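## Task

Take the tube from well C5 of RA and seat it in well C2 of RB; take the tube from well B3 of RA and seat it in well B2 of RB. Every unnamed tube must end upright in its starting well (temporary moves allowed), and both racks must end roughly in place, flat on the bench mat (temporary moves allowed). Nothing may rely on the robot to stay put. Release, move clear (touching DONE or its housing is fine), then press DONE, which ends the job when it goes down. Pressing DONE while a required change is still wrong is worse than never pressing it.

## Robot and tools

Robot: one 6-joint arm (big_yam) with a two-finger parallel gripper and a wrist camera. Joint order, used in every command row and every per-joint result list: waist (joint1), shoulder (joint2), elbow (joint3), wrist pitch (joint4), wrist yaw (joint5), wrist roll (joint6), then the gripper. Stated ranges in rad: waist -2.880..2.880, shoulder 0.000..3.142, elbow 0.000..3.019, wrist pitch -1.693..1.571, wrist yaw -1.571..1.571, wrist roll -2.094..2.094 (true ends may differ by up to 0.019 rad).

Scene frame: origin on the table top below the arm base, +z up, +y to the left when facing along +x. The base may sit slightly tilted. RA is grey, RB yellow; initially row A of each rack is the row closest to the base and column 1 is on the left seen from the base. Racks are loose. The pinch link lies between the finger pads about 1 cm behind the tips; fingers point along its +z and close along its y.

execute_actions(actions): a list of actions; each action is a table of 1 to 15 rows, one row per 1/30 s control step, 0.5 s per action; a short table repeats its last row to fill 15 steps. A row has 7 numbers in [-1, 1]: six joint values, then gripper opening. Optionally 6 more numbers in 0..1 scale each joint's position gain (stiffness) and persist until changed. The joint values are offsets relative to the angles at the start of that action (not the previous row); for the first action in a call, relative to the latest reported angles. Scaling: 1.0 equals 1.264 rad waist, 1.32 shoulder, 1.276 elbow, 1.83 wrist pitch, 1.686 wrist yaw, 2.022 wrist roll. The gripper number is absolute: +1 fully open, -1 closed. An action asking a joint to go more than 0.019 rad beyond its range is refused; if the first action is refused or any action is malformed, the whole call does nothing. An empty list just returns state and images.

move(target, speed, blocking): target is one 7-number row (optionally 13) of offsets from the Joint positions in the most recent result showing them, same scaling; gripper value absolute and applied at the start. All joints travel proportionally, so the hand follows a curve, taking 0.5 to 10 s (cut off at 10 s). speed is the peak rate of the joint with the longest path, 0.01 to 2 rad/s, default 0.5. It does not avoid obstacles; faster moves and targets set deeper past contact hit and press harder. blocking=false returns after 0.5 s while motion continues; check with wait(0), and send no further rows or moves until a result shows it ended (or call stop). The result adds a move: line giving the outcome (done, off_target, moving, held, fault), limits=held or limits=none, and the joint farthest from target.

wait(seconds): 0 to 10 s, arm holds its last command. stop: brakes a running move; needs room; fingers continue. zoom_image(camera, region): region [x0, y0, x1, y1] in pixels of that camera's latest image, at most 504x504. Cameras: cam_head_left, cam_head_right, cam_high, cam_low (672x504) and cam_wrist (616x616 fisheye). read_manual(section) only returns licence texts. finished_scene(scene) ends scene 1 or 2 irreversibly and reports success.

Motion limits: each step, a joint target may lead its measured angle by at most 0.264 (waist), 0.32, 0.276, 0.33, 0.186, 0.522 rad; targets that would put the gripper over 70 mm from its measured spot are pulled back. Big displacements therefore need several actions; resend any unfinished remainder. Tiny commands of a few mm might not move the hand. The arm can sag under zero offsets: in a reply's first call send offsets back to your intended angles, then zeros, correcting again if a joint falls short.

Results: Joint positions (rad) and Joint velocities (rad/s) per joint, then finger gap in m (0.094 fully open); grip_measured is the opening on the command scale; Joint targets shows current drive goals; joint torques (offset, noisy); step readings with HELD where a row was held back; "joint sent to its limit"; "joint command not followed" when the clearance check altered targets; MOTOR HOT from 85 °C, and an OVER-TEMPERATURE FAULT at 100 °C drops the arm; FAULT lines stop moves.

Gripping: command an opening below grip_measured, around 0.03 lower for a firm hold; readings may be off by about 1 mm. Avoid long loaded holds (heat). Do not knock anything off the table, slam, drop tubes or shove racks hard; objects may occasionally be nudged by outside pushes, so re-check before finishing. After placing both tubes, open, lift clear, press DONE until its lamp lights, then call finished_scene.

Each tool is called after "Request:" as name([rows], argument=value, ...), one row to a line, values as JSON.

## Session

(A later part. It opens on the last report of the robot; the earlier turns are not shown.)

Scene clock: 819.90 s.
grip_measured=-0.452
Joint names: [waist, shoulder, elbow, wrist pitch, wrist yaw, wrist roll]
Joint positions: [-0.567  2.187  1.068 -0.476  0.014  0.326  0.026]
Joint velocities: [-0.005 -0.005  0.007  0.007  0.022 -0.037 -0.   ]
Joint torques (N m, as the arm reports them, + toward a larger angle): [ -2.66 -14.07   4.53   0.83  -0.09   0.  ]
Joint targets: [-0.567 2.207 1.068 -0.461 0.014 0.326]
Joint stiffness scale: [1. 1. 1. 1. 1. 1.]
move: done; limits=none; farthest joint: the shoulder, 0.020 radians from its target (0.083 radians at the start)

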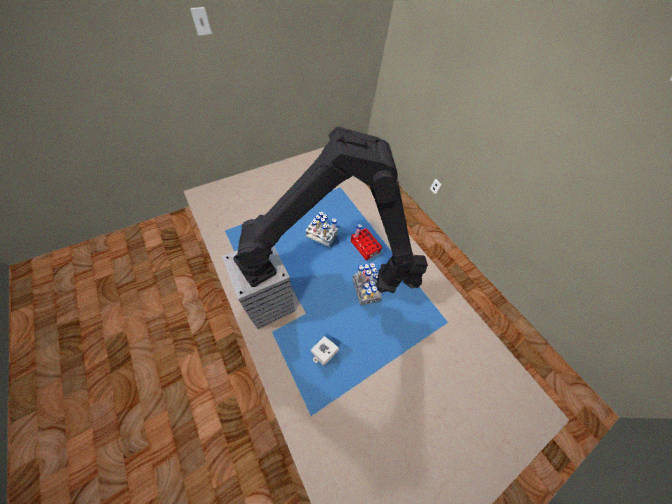

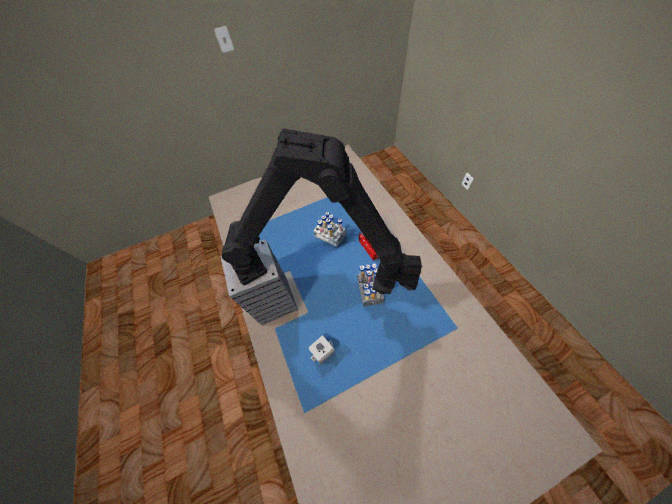

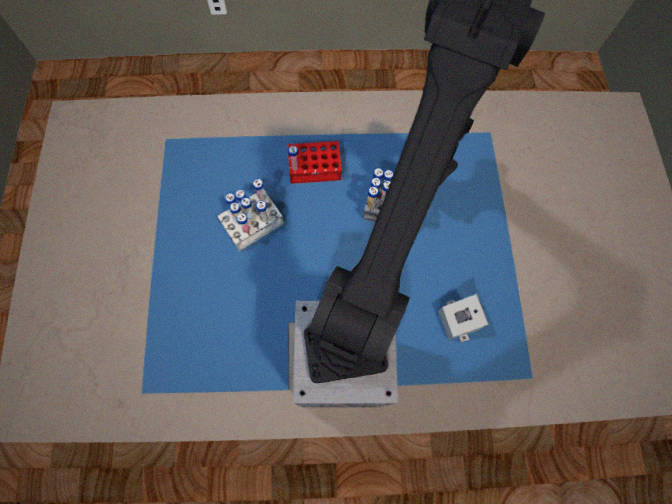

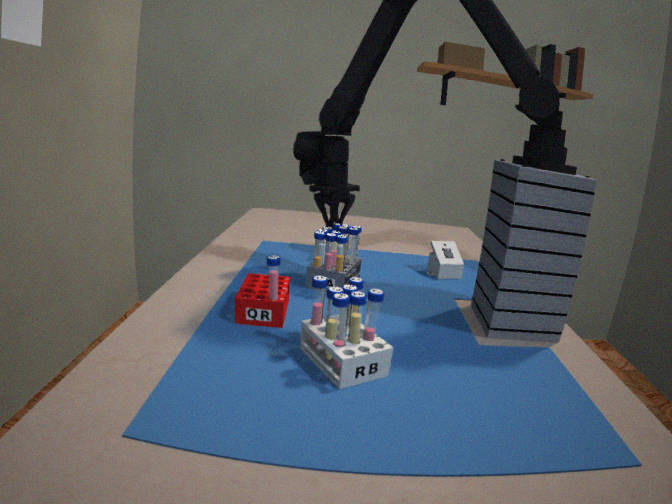

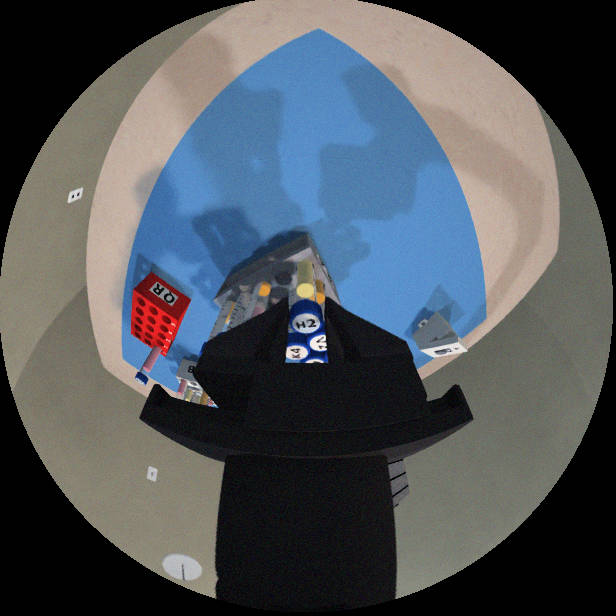

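Request:
move(target=[0,0.014,0,0.008,0,0,-0.61])

Scene clock: 838.77 s.
grip_measured=-0.564
Joint names: [waist, shoulder, elbow, wrist pitch, wrist yaw, wrist roll]
Joint positions: [-0.567  2.187  1.068 -0.476  0.014  0.326  0.02 ]
Joint velocities: [-0.005 -0.015  0.022  0.007  0.007 -0.095 -0.001]
Joint torques (N m, as the arm reports them, + toward a larger angle): [ -1.96 -14.2    4.56   0.73  -0.11  -0.02]
Joint targets: [-0.567 2.205 1.068 -0.462 0.014 0.326]
Joint stiffness scale: [1. 1. 1. 1. 1. 1.]
move: done; limits=none; farthest joint: the shoulder, 0.019 radians from its target (0.019 radians at the start)

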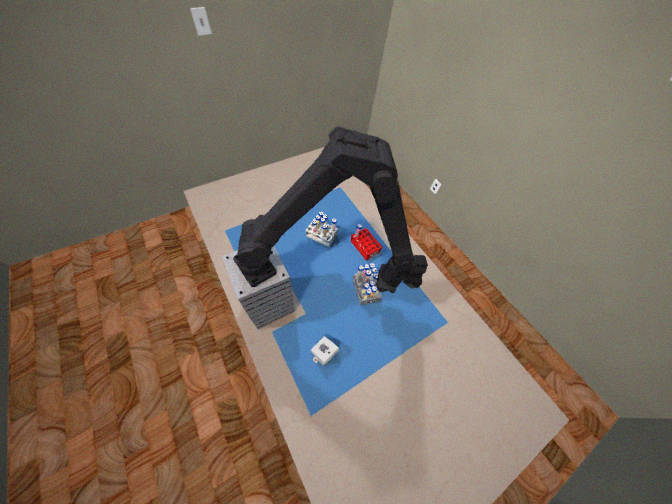

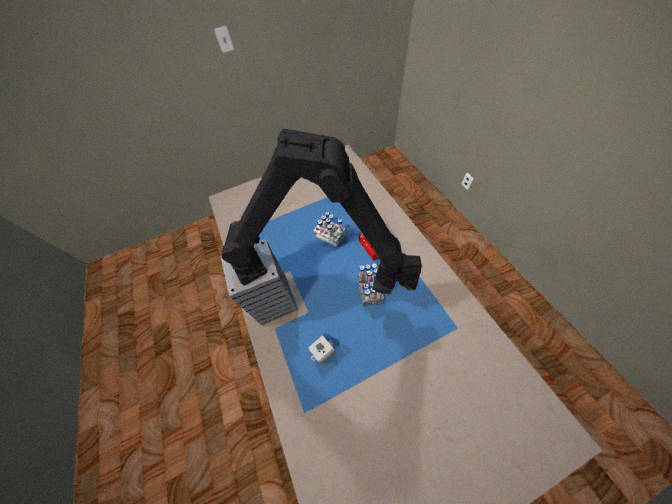

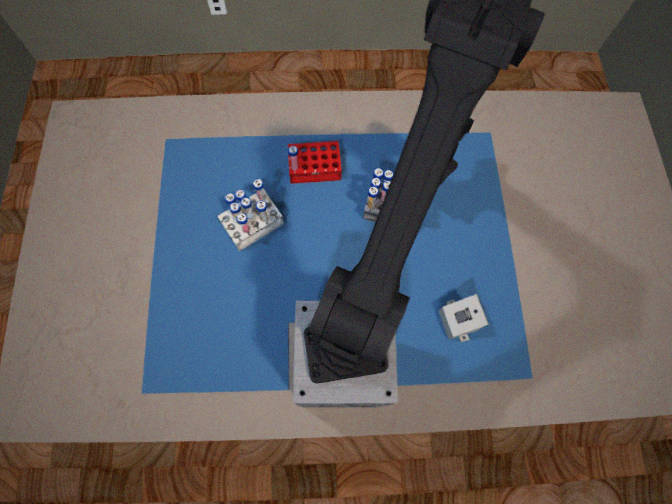

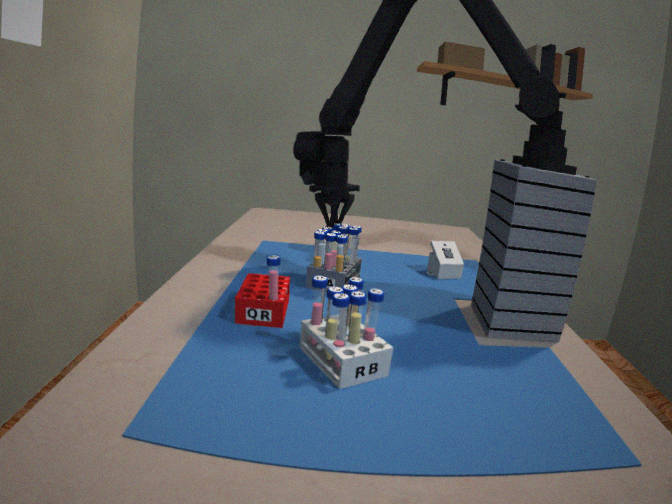

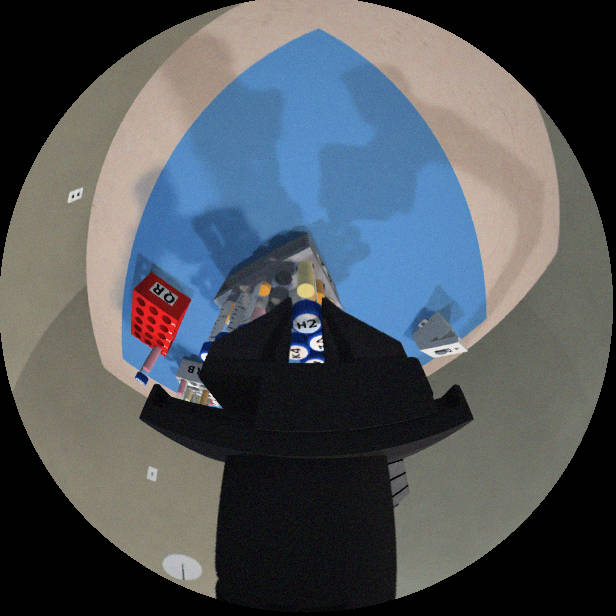

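Request:
move(target=[0,-0.108,0,-0.08,0,0,-0.61], speed=0.06)

Request:
move(target=[0.052,0,-0.012,0,0,0.03,-0.61], speed=0.05)

Request:
zoom_image(camera="cam_wrist", region=[236,200,376,340])

Scene clock: 850.43 s.
grip_measured=-0.564
Joint names: [waist, shoulder, elbow, wrist pitch, wrist yaw, wrist roll]
Joint positions: [-0.567  2.061  1.068 -0.608  0.014  0.326  0.02 ]
Joint velocities: [-0.005 -0.005 -0.022 -0.012 -0.022  0.007  0.001]
Joint torques (N m, as the arm reports them, + toward a larger angle): [ -2.33 -17.24   5.54  -0.08  -0.08  -0.02]
Joint targets: [-0.567 2.044 1.068 -0.623 0.014 0.326]
Joint stiffness scale: [1. 1. 1. 1. 1. 1.]
move: done; limits=none; farthest joint: the shoulder, 0.016 radians from its target (0.142 radians at the start)

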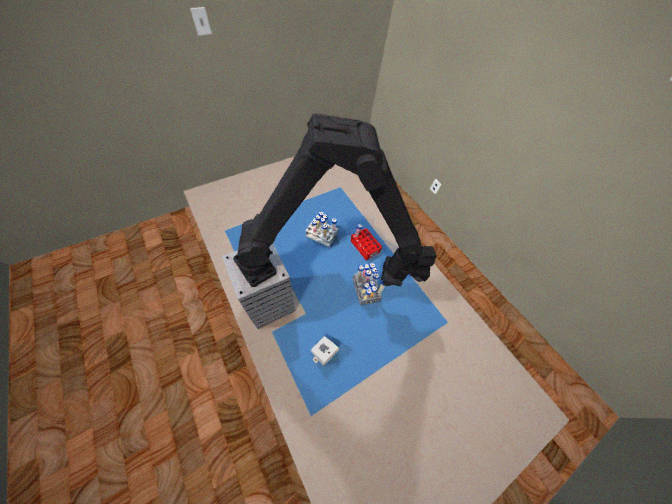

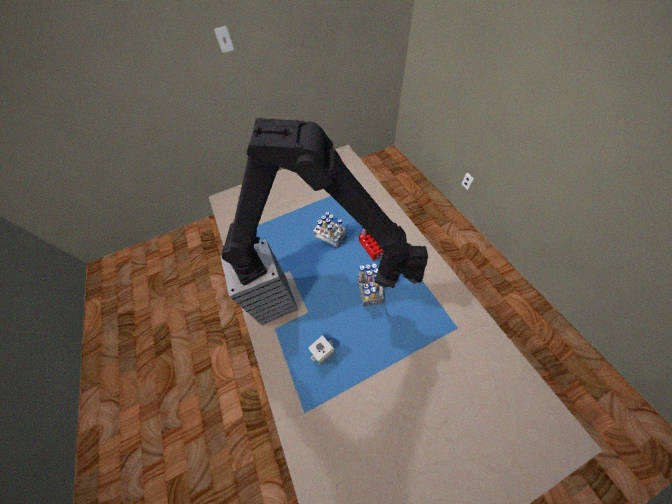

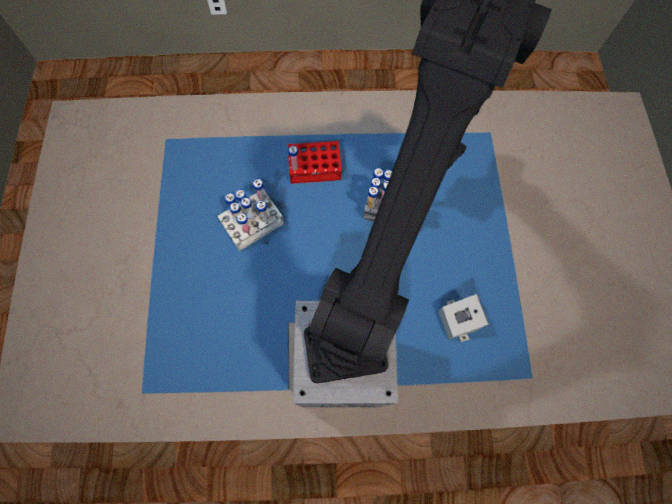

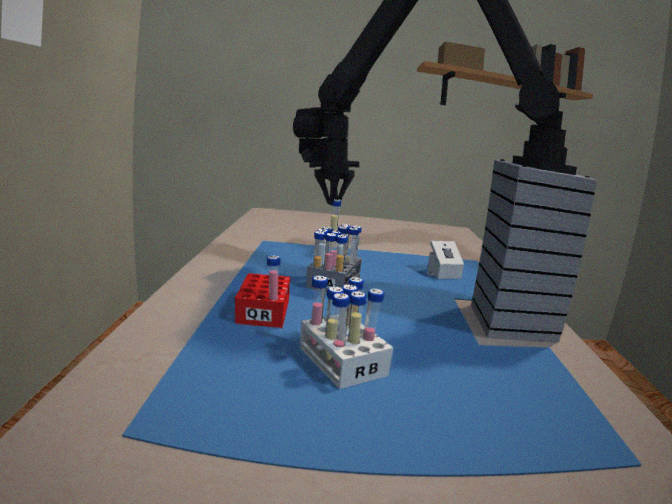

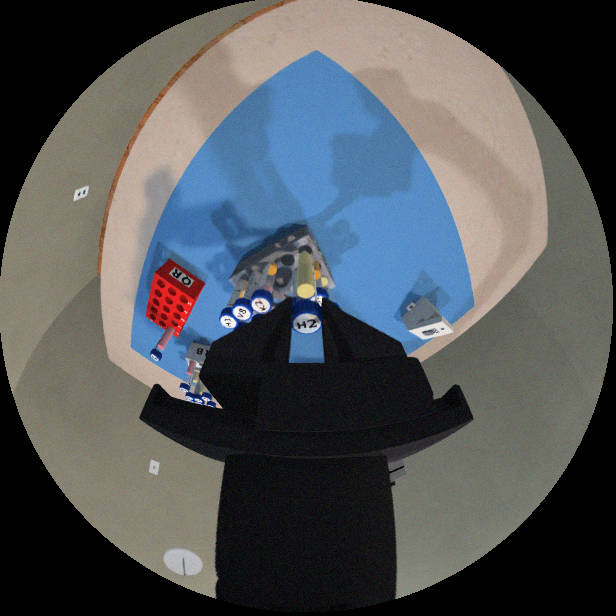

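Scene clock: 852.13 s.
grip_measured=-0.564
Joint names: [waist, shoulder, elbow, wrist pitch, wrist yaw, wrist roll]
Joint positions: [-0.513  2.061  1.057 -0.608  0.014  0.375  0.02 ]
Joint velocities: [-0.015  0.005  0.002  0.002  0.007  0.007  0.   ]
Joint torques (N m, as the arm reports them, + toward a larger angle): [ -0.61 -15.06   5.09   0.36  -0.07   0.1 ]
Joint targets: [-0.501 2.061 1.052 -0.608 0.014 0.387]
Joint stiffness scale: [1. 1. 1. 1. 1. 1.]
move: done; limits=none; farthest joint: the waist, 0.012 radians from its target (0.065 radians at the start)

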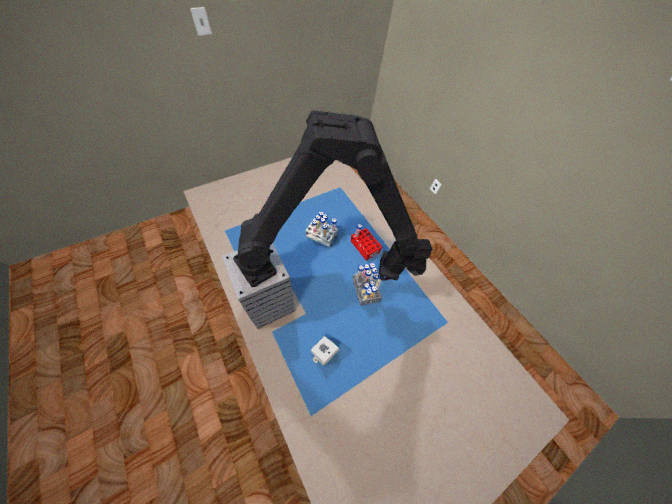

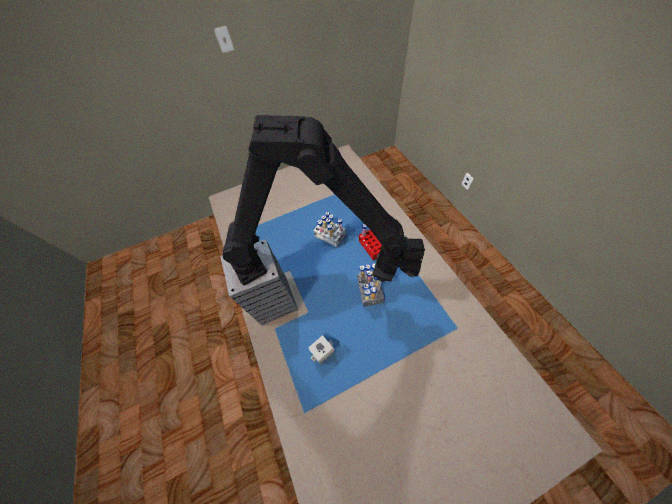

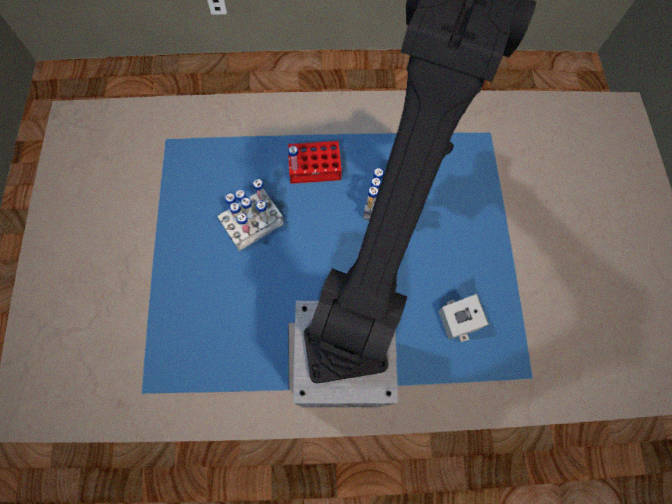

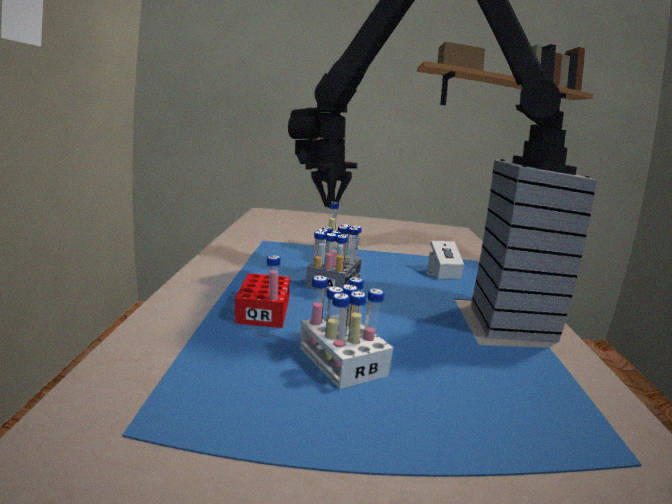

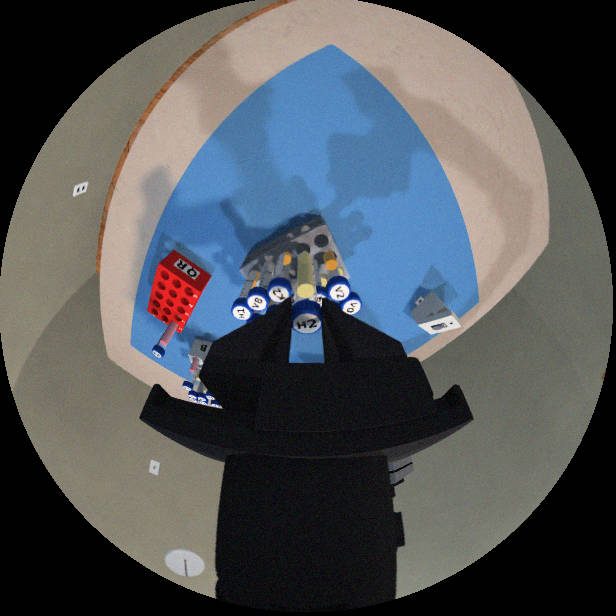

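Region (236, 200, 376, 340) of cam_wrist's 616x616 image, scaled by 3.600, with more detail than that image has.

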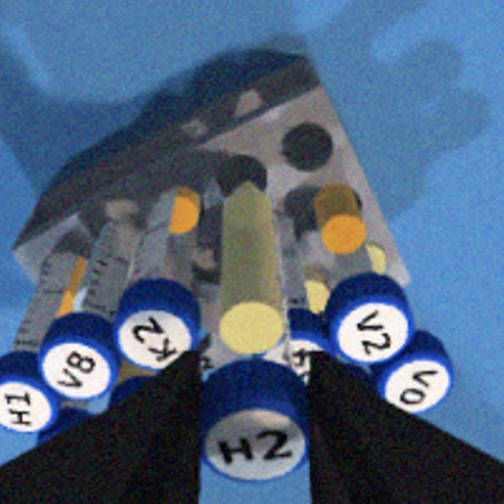

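Request:
move(target=[0,0.055,0,0.045,0,0,-0.61], speed=0.03)

Request:
zoom_image(camera="cam_wrist", region=[236,200,376,340])

Scene clock: 860.20 s.
grip_measured=-0.564
Joint names: [waist, shoulder, elbow, wrist pitch, wrist yaw, wrist roll]
Joint positions: [-0.513  2.113  1.057 -0.542  0.014  0.375  0.02 ]
Joint velocities: [-0.005  0.005 -0.007 -0.002  0.022 -0.037 -0.001]
Joint torques (N m, as the arm reports them, + toward a larger angle): [ -1.8  -13.48   5.14   1.05  -0.09  -0.01]
Joint targets: [-0.513 2.133 1.057 -0.526 0.014 0.375]
Joint stiffness scale: [1. 1. 1. 1. 1. 1.]
move: done; limits=none; farthest joint: the shoulder, 0.020 radians from its target (0.073 radians at the start)

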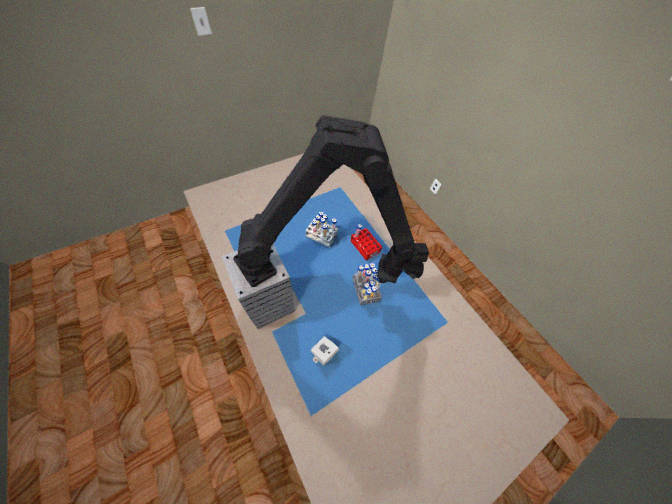

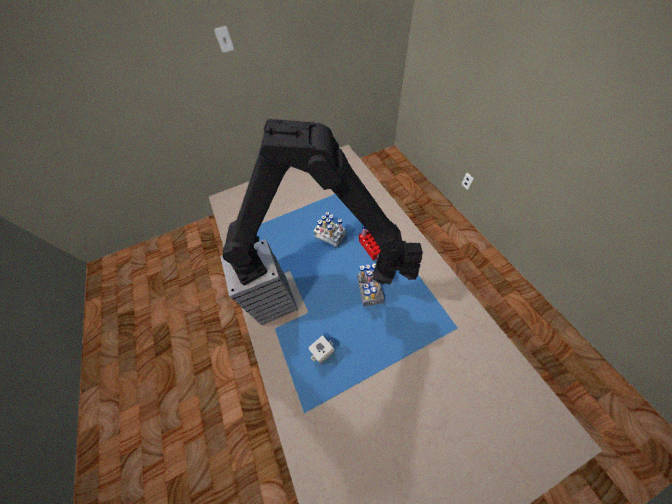

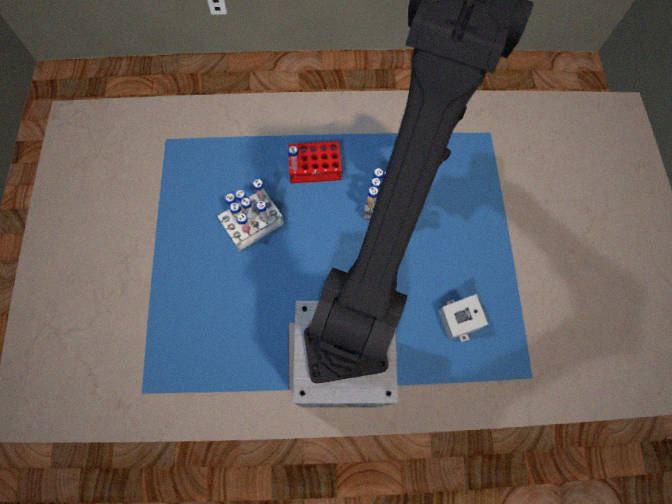

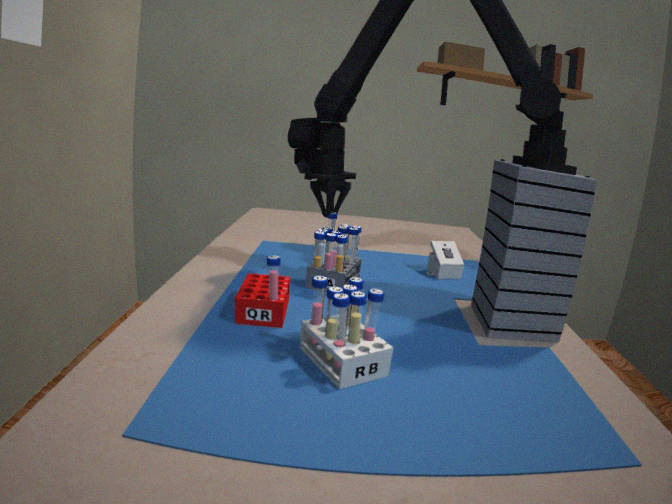

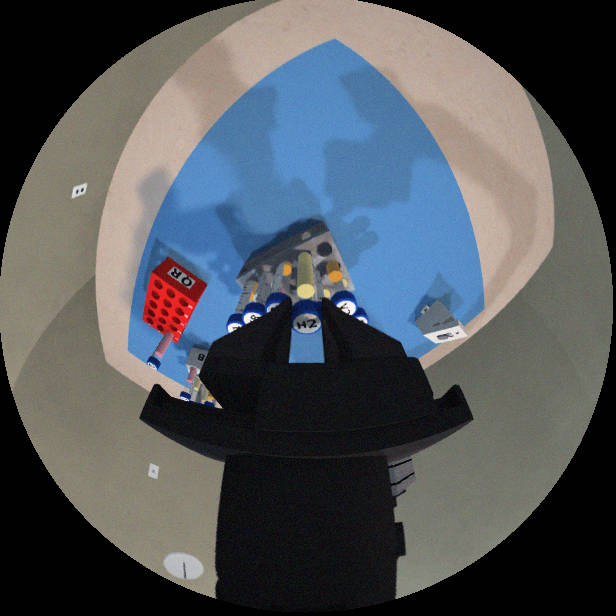

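Region (236, 200, 376, 340) of cam_wrist's 616x616 image, scaled by 3.600, with more detail than that image has.

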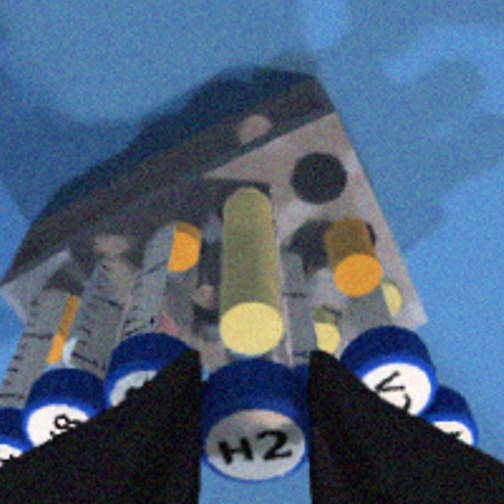

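Request:
move(target=[0,0.062,0,0.047,0,0,-0.61], speed=0.03)

Scene clock: 868.47 s.
grip_measured=-0.564
Joint names: [waist, shoulder, elbow, wrist pitch, wrist yaw, wrist roll]
Joint positions: [-0.513  2.176  1.057 -0.472  0.014  0.375  0.02 ]
Joint velocities: [-0.005 -0.005  0.007  0.007 -0.007 -0.007 -0.001]
Joint torques (N m, as the arm reports them, + toward a larger angle): [ -2.71 -14.3    4.58   1.04  -0.07  -0.02]
Joint targets: [-0.513 2.196 1.057 -0.456 0.014 0.375]
Joint stiffness scale: [1. 1. 1. 1. 1. 1.]
move: done; limits=none; farthest joint: the shoulder, 0.019 radians from its target (0.081 radians at the start)

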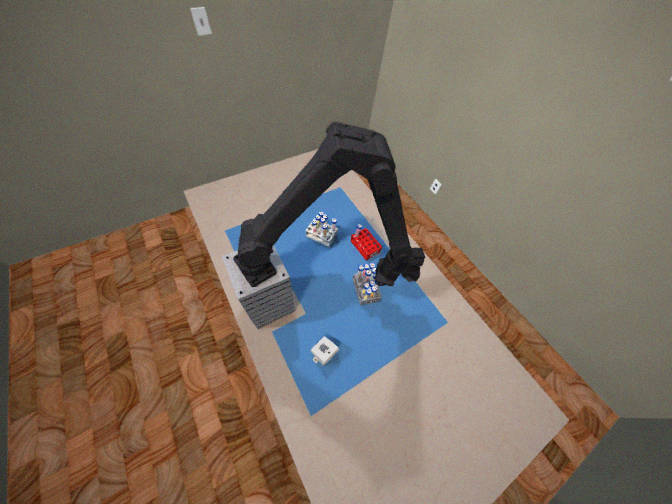

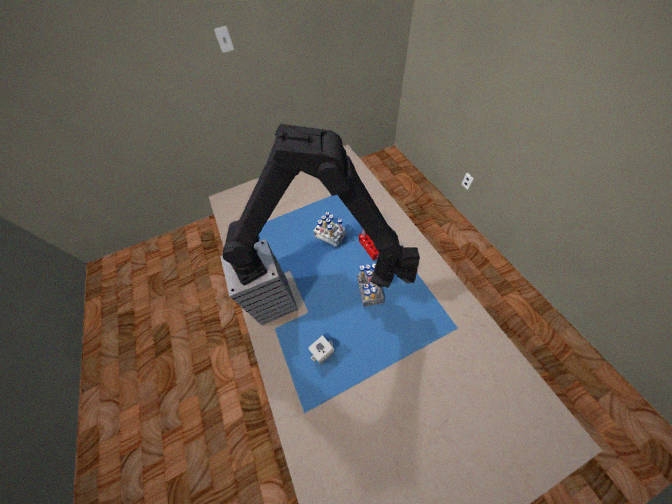

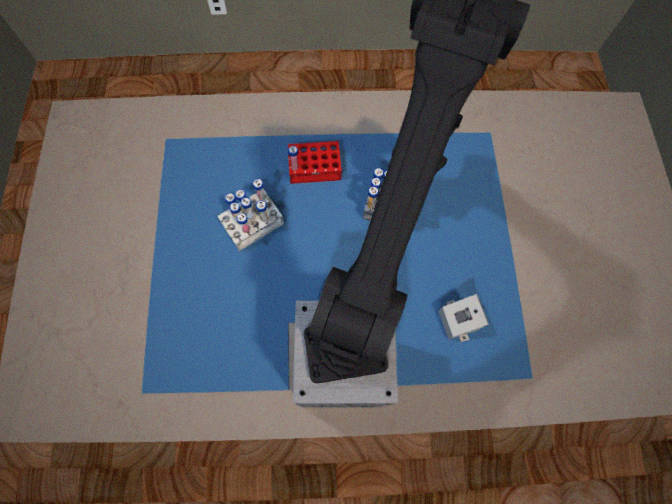

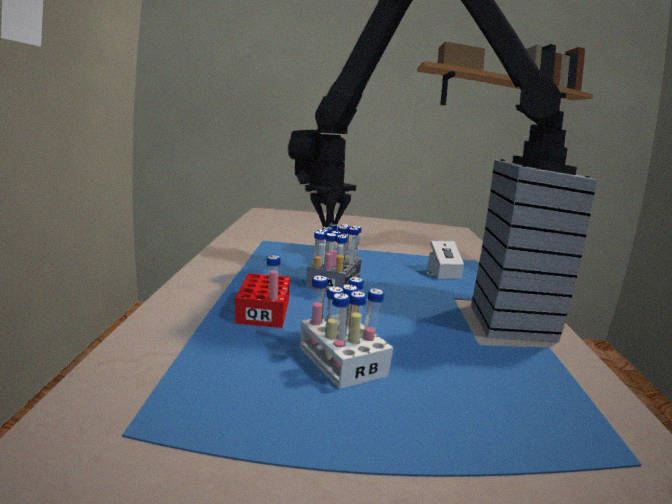

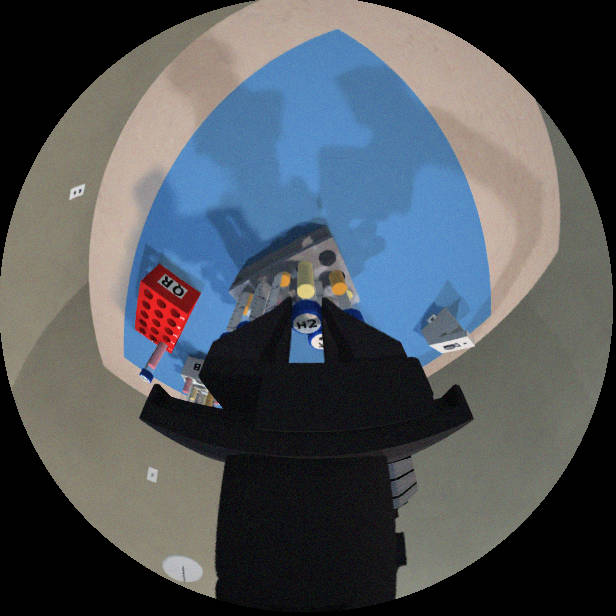

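Request:
move(target=[0,0.012,0,0.008,0,0,-0.47])

Request:
move(target=[0,-0.07,0,-0.045,0,0,-0.47], speed=0.06)

Request:
move(target=[0.481,0.069,0.122,-0.02,0,-0.177,-0.42], speed=0.4)

Request:
zoom_image(camera="cam_wrist", region=[236,240,376,370])

Request:
zoom_image(camera="cam_high", region=[340,150,460,250])

Scene clock: 877.73 s.
grip_measured=-0.471
Joint names: [waist, shoulder, elbow, wrist pitch, wrist yaw, wrist roll]
Joint positions: [-0.513  2.176  1.057 -0.472  0.014  0.375  0.025]
Joint velocities: [-0.015  0.015 -0.012 -0.012  0.022 -0.007 -0.001]
Joint torques (N m, as the arm reports them, + toward a larger angle): [ -2.35 -14.41   4.47   0.96  -0.09  -0.02]
Joint targets: [-0.513 2.192 1.057 -0.457 0.014 0.375]
Joint stiffness scale: [1. 1. 1. 1. 1. 1.]
move: done; limits=none; farthest joint: the shoulder, 0.016 radians from its target (0.016 radians at the start)

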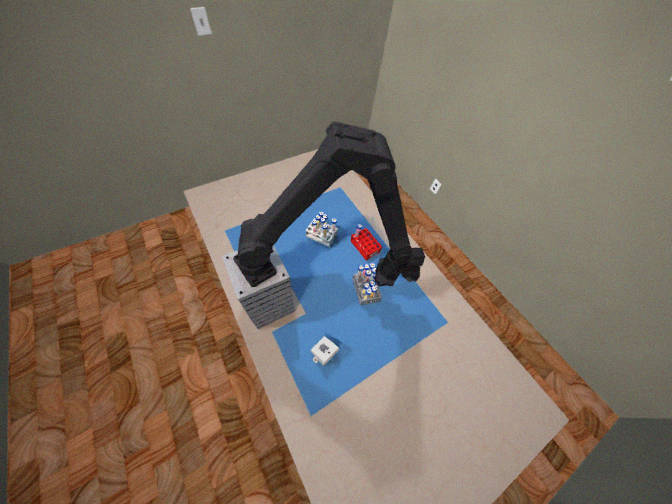

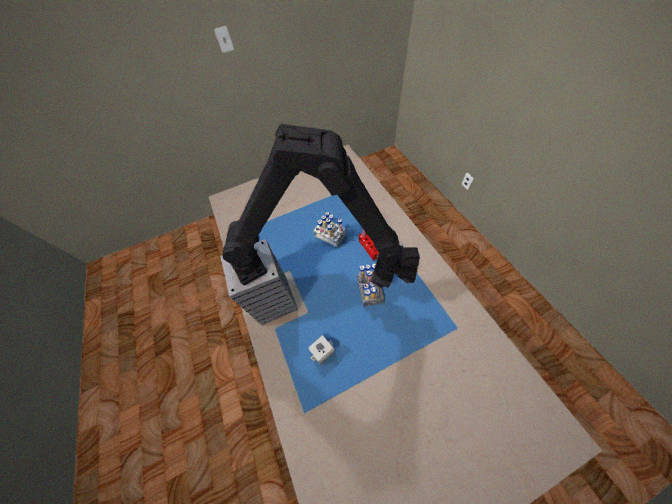

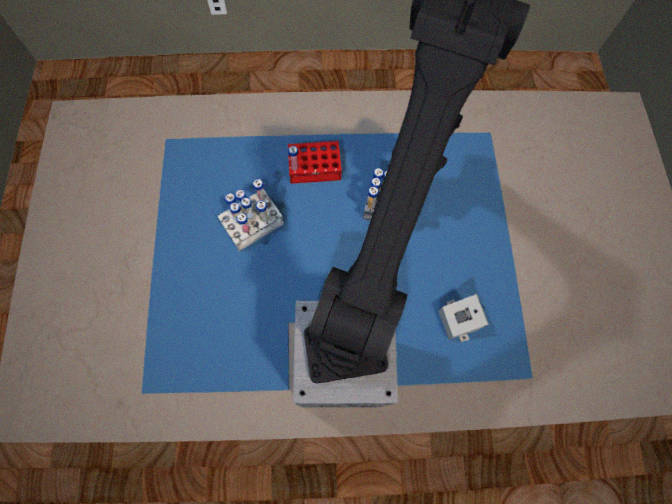

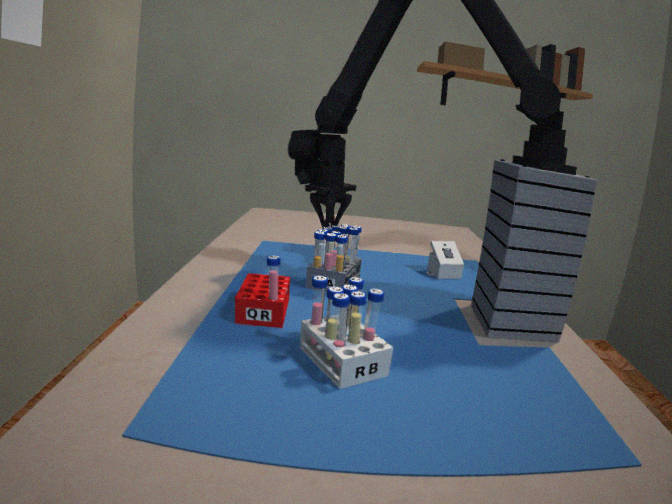

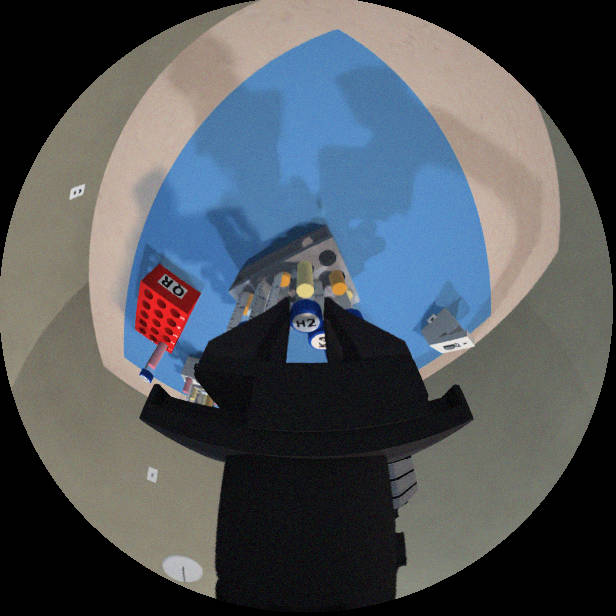

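Scene clock: 879.60 s.
grip_measured=-0.471
Joint names: [waist, shoulder, elbow, wrist pitch, wrist yaw, wrist roll]
Joint positions: [-0.513  2.099  1.057 -0.54   0.014  0.375  0.025]
Joint velocities: [ 0.005  0.005 -0.002  0.002  0.037  0.022 -0.   ]
Joint torques (N m, as the arm reports them, + toward a larger angle): [ -2.55 -16.97   5.31  -0.12  -0.1    0.  ]
Joint targets: [-0.513 2.083 1.057 -0.554 0.014 0.375]
Joint stiffness scale: [1. 1. 1. 1. 1. 1.]
move: done; limits=none; farthest joint: the shoulder, 0.015 radians from its target (0.092 radians at the start)

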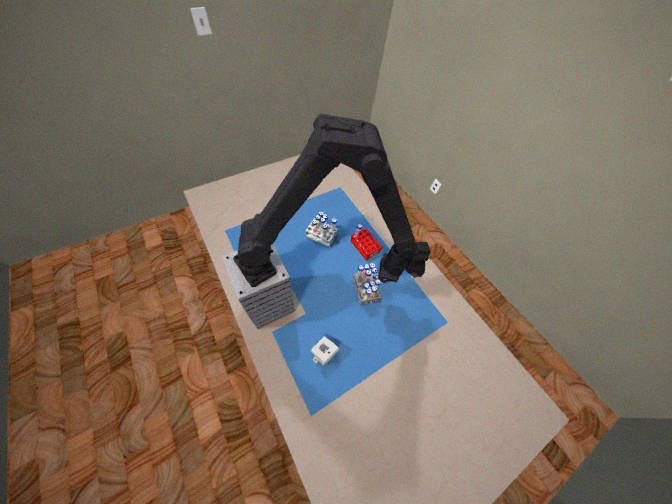

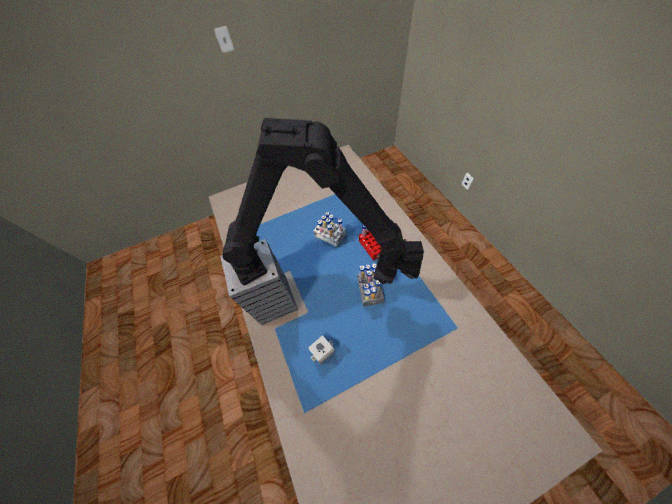

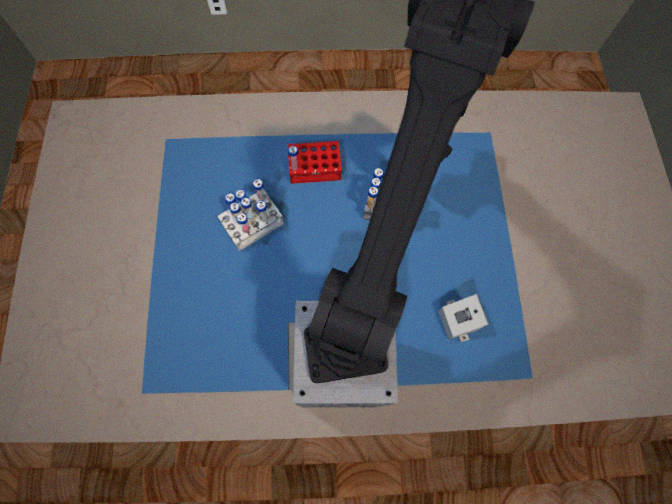

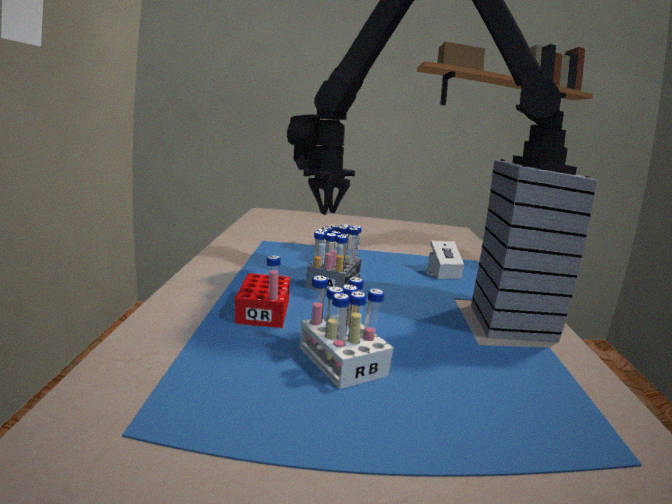

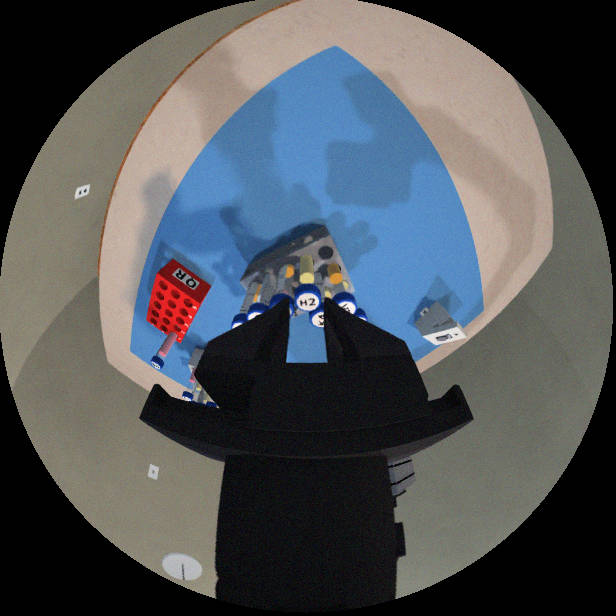

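Scene clock: 881.77 s.
grip_measured=-0.422
Joint names: [waist, shoulder, elbow, wrist pitch, wrist yaw, wrist roll]
Joint positions: [ 0.1    2.168  1.182 -0.562  0.014  0.03   0.027]
Joint velocities: [ 0.005 -0.015 -0.022  0.002 -0.007  0.022  0.   ]
Joint torques (N m, as the arm reports them, + toward a larger angle): [ -2.44 -15.2    8.38   0.01  -0.12  -0.07]
Joint targets: [0.095 2.190 1.212 -0.576 0.014 0.017]
Joint stiffness scale: [1. 1. 1. 1. 1. 1.]
move: off_target; limits=none; farthest joint: the elbow, 0.031 radians from its target (0.156 radians at the start)

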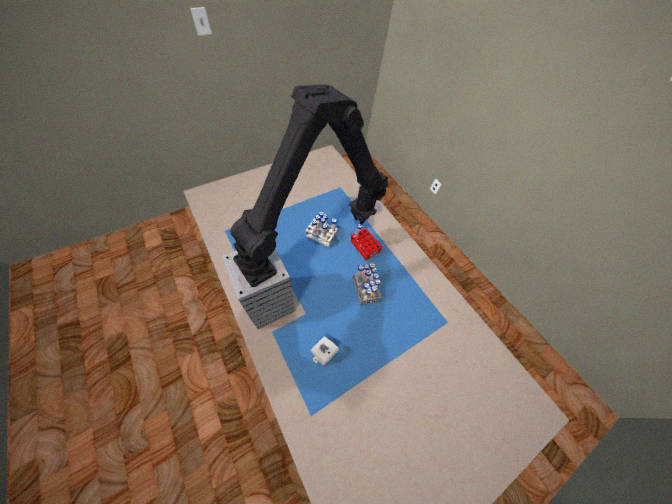

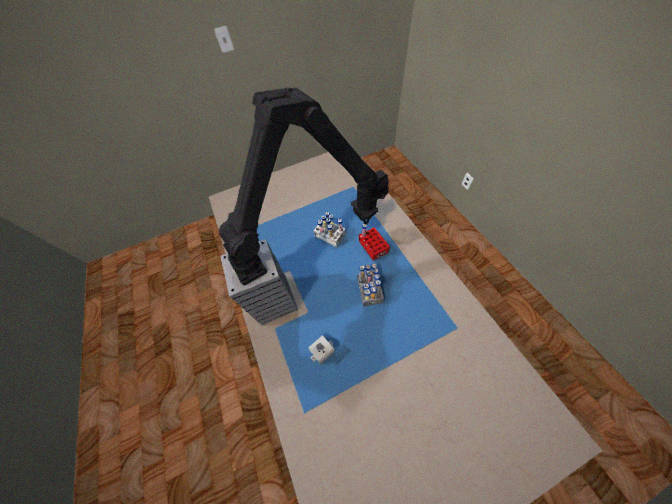

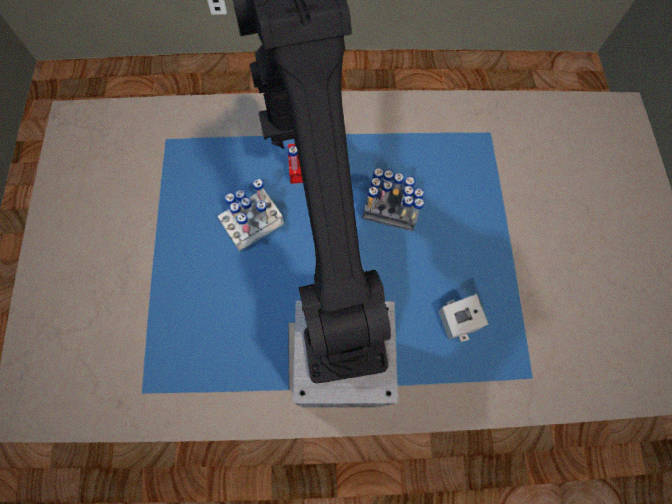

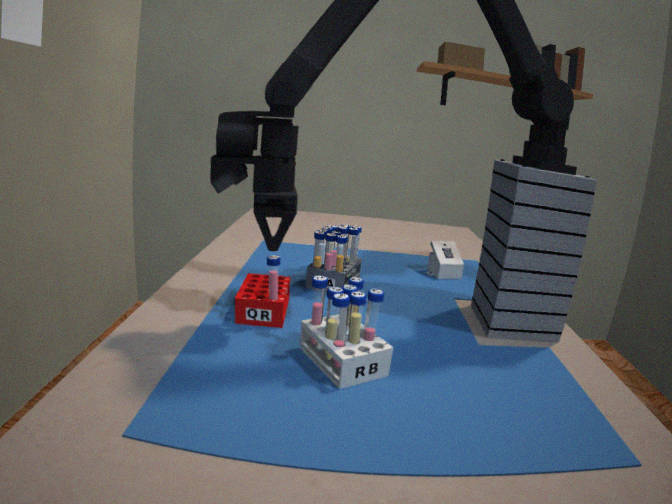

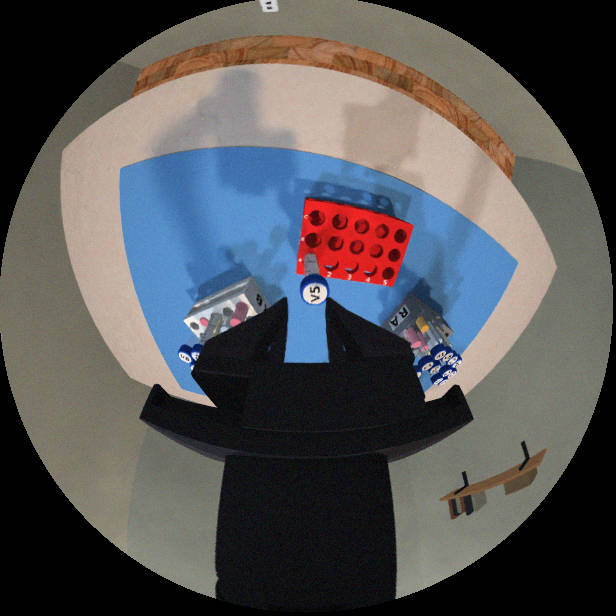

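Region (236, 240, 376, 370) of cam_wrist's 616x616 image, scaled by 3.600, with more detail than that image has; it fills the top 468 rows of this view, and the rest is white.

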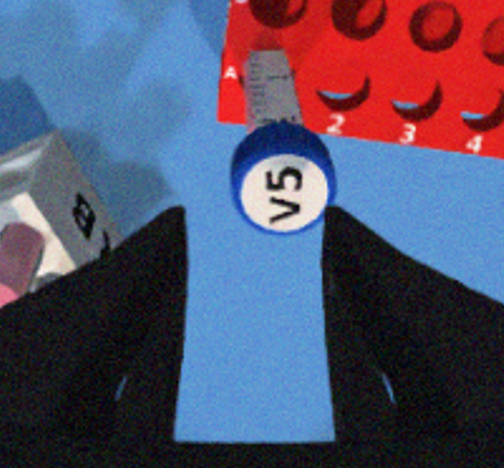

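Region (340, 150, 460, 250) of cam_high's 672x504 image, scaled by 4.200, with more detail than that image has.

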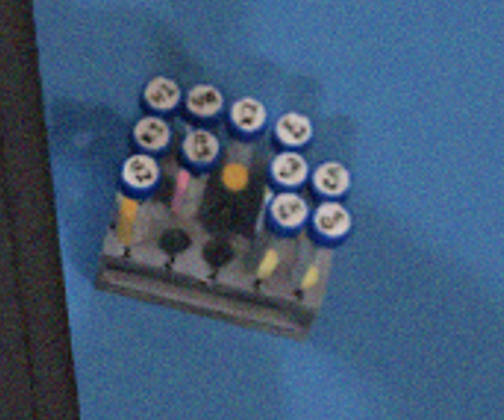

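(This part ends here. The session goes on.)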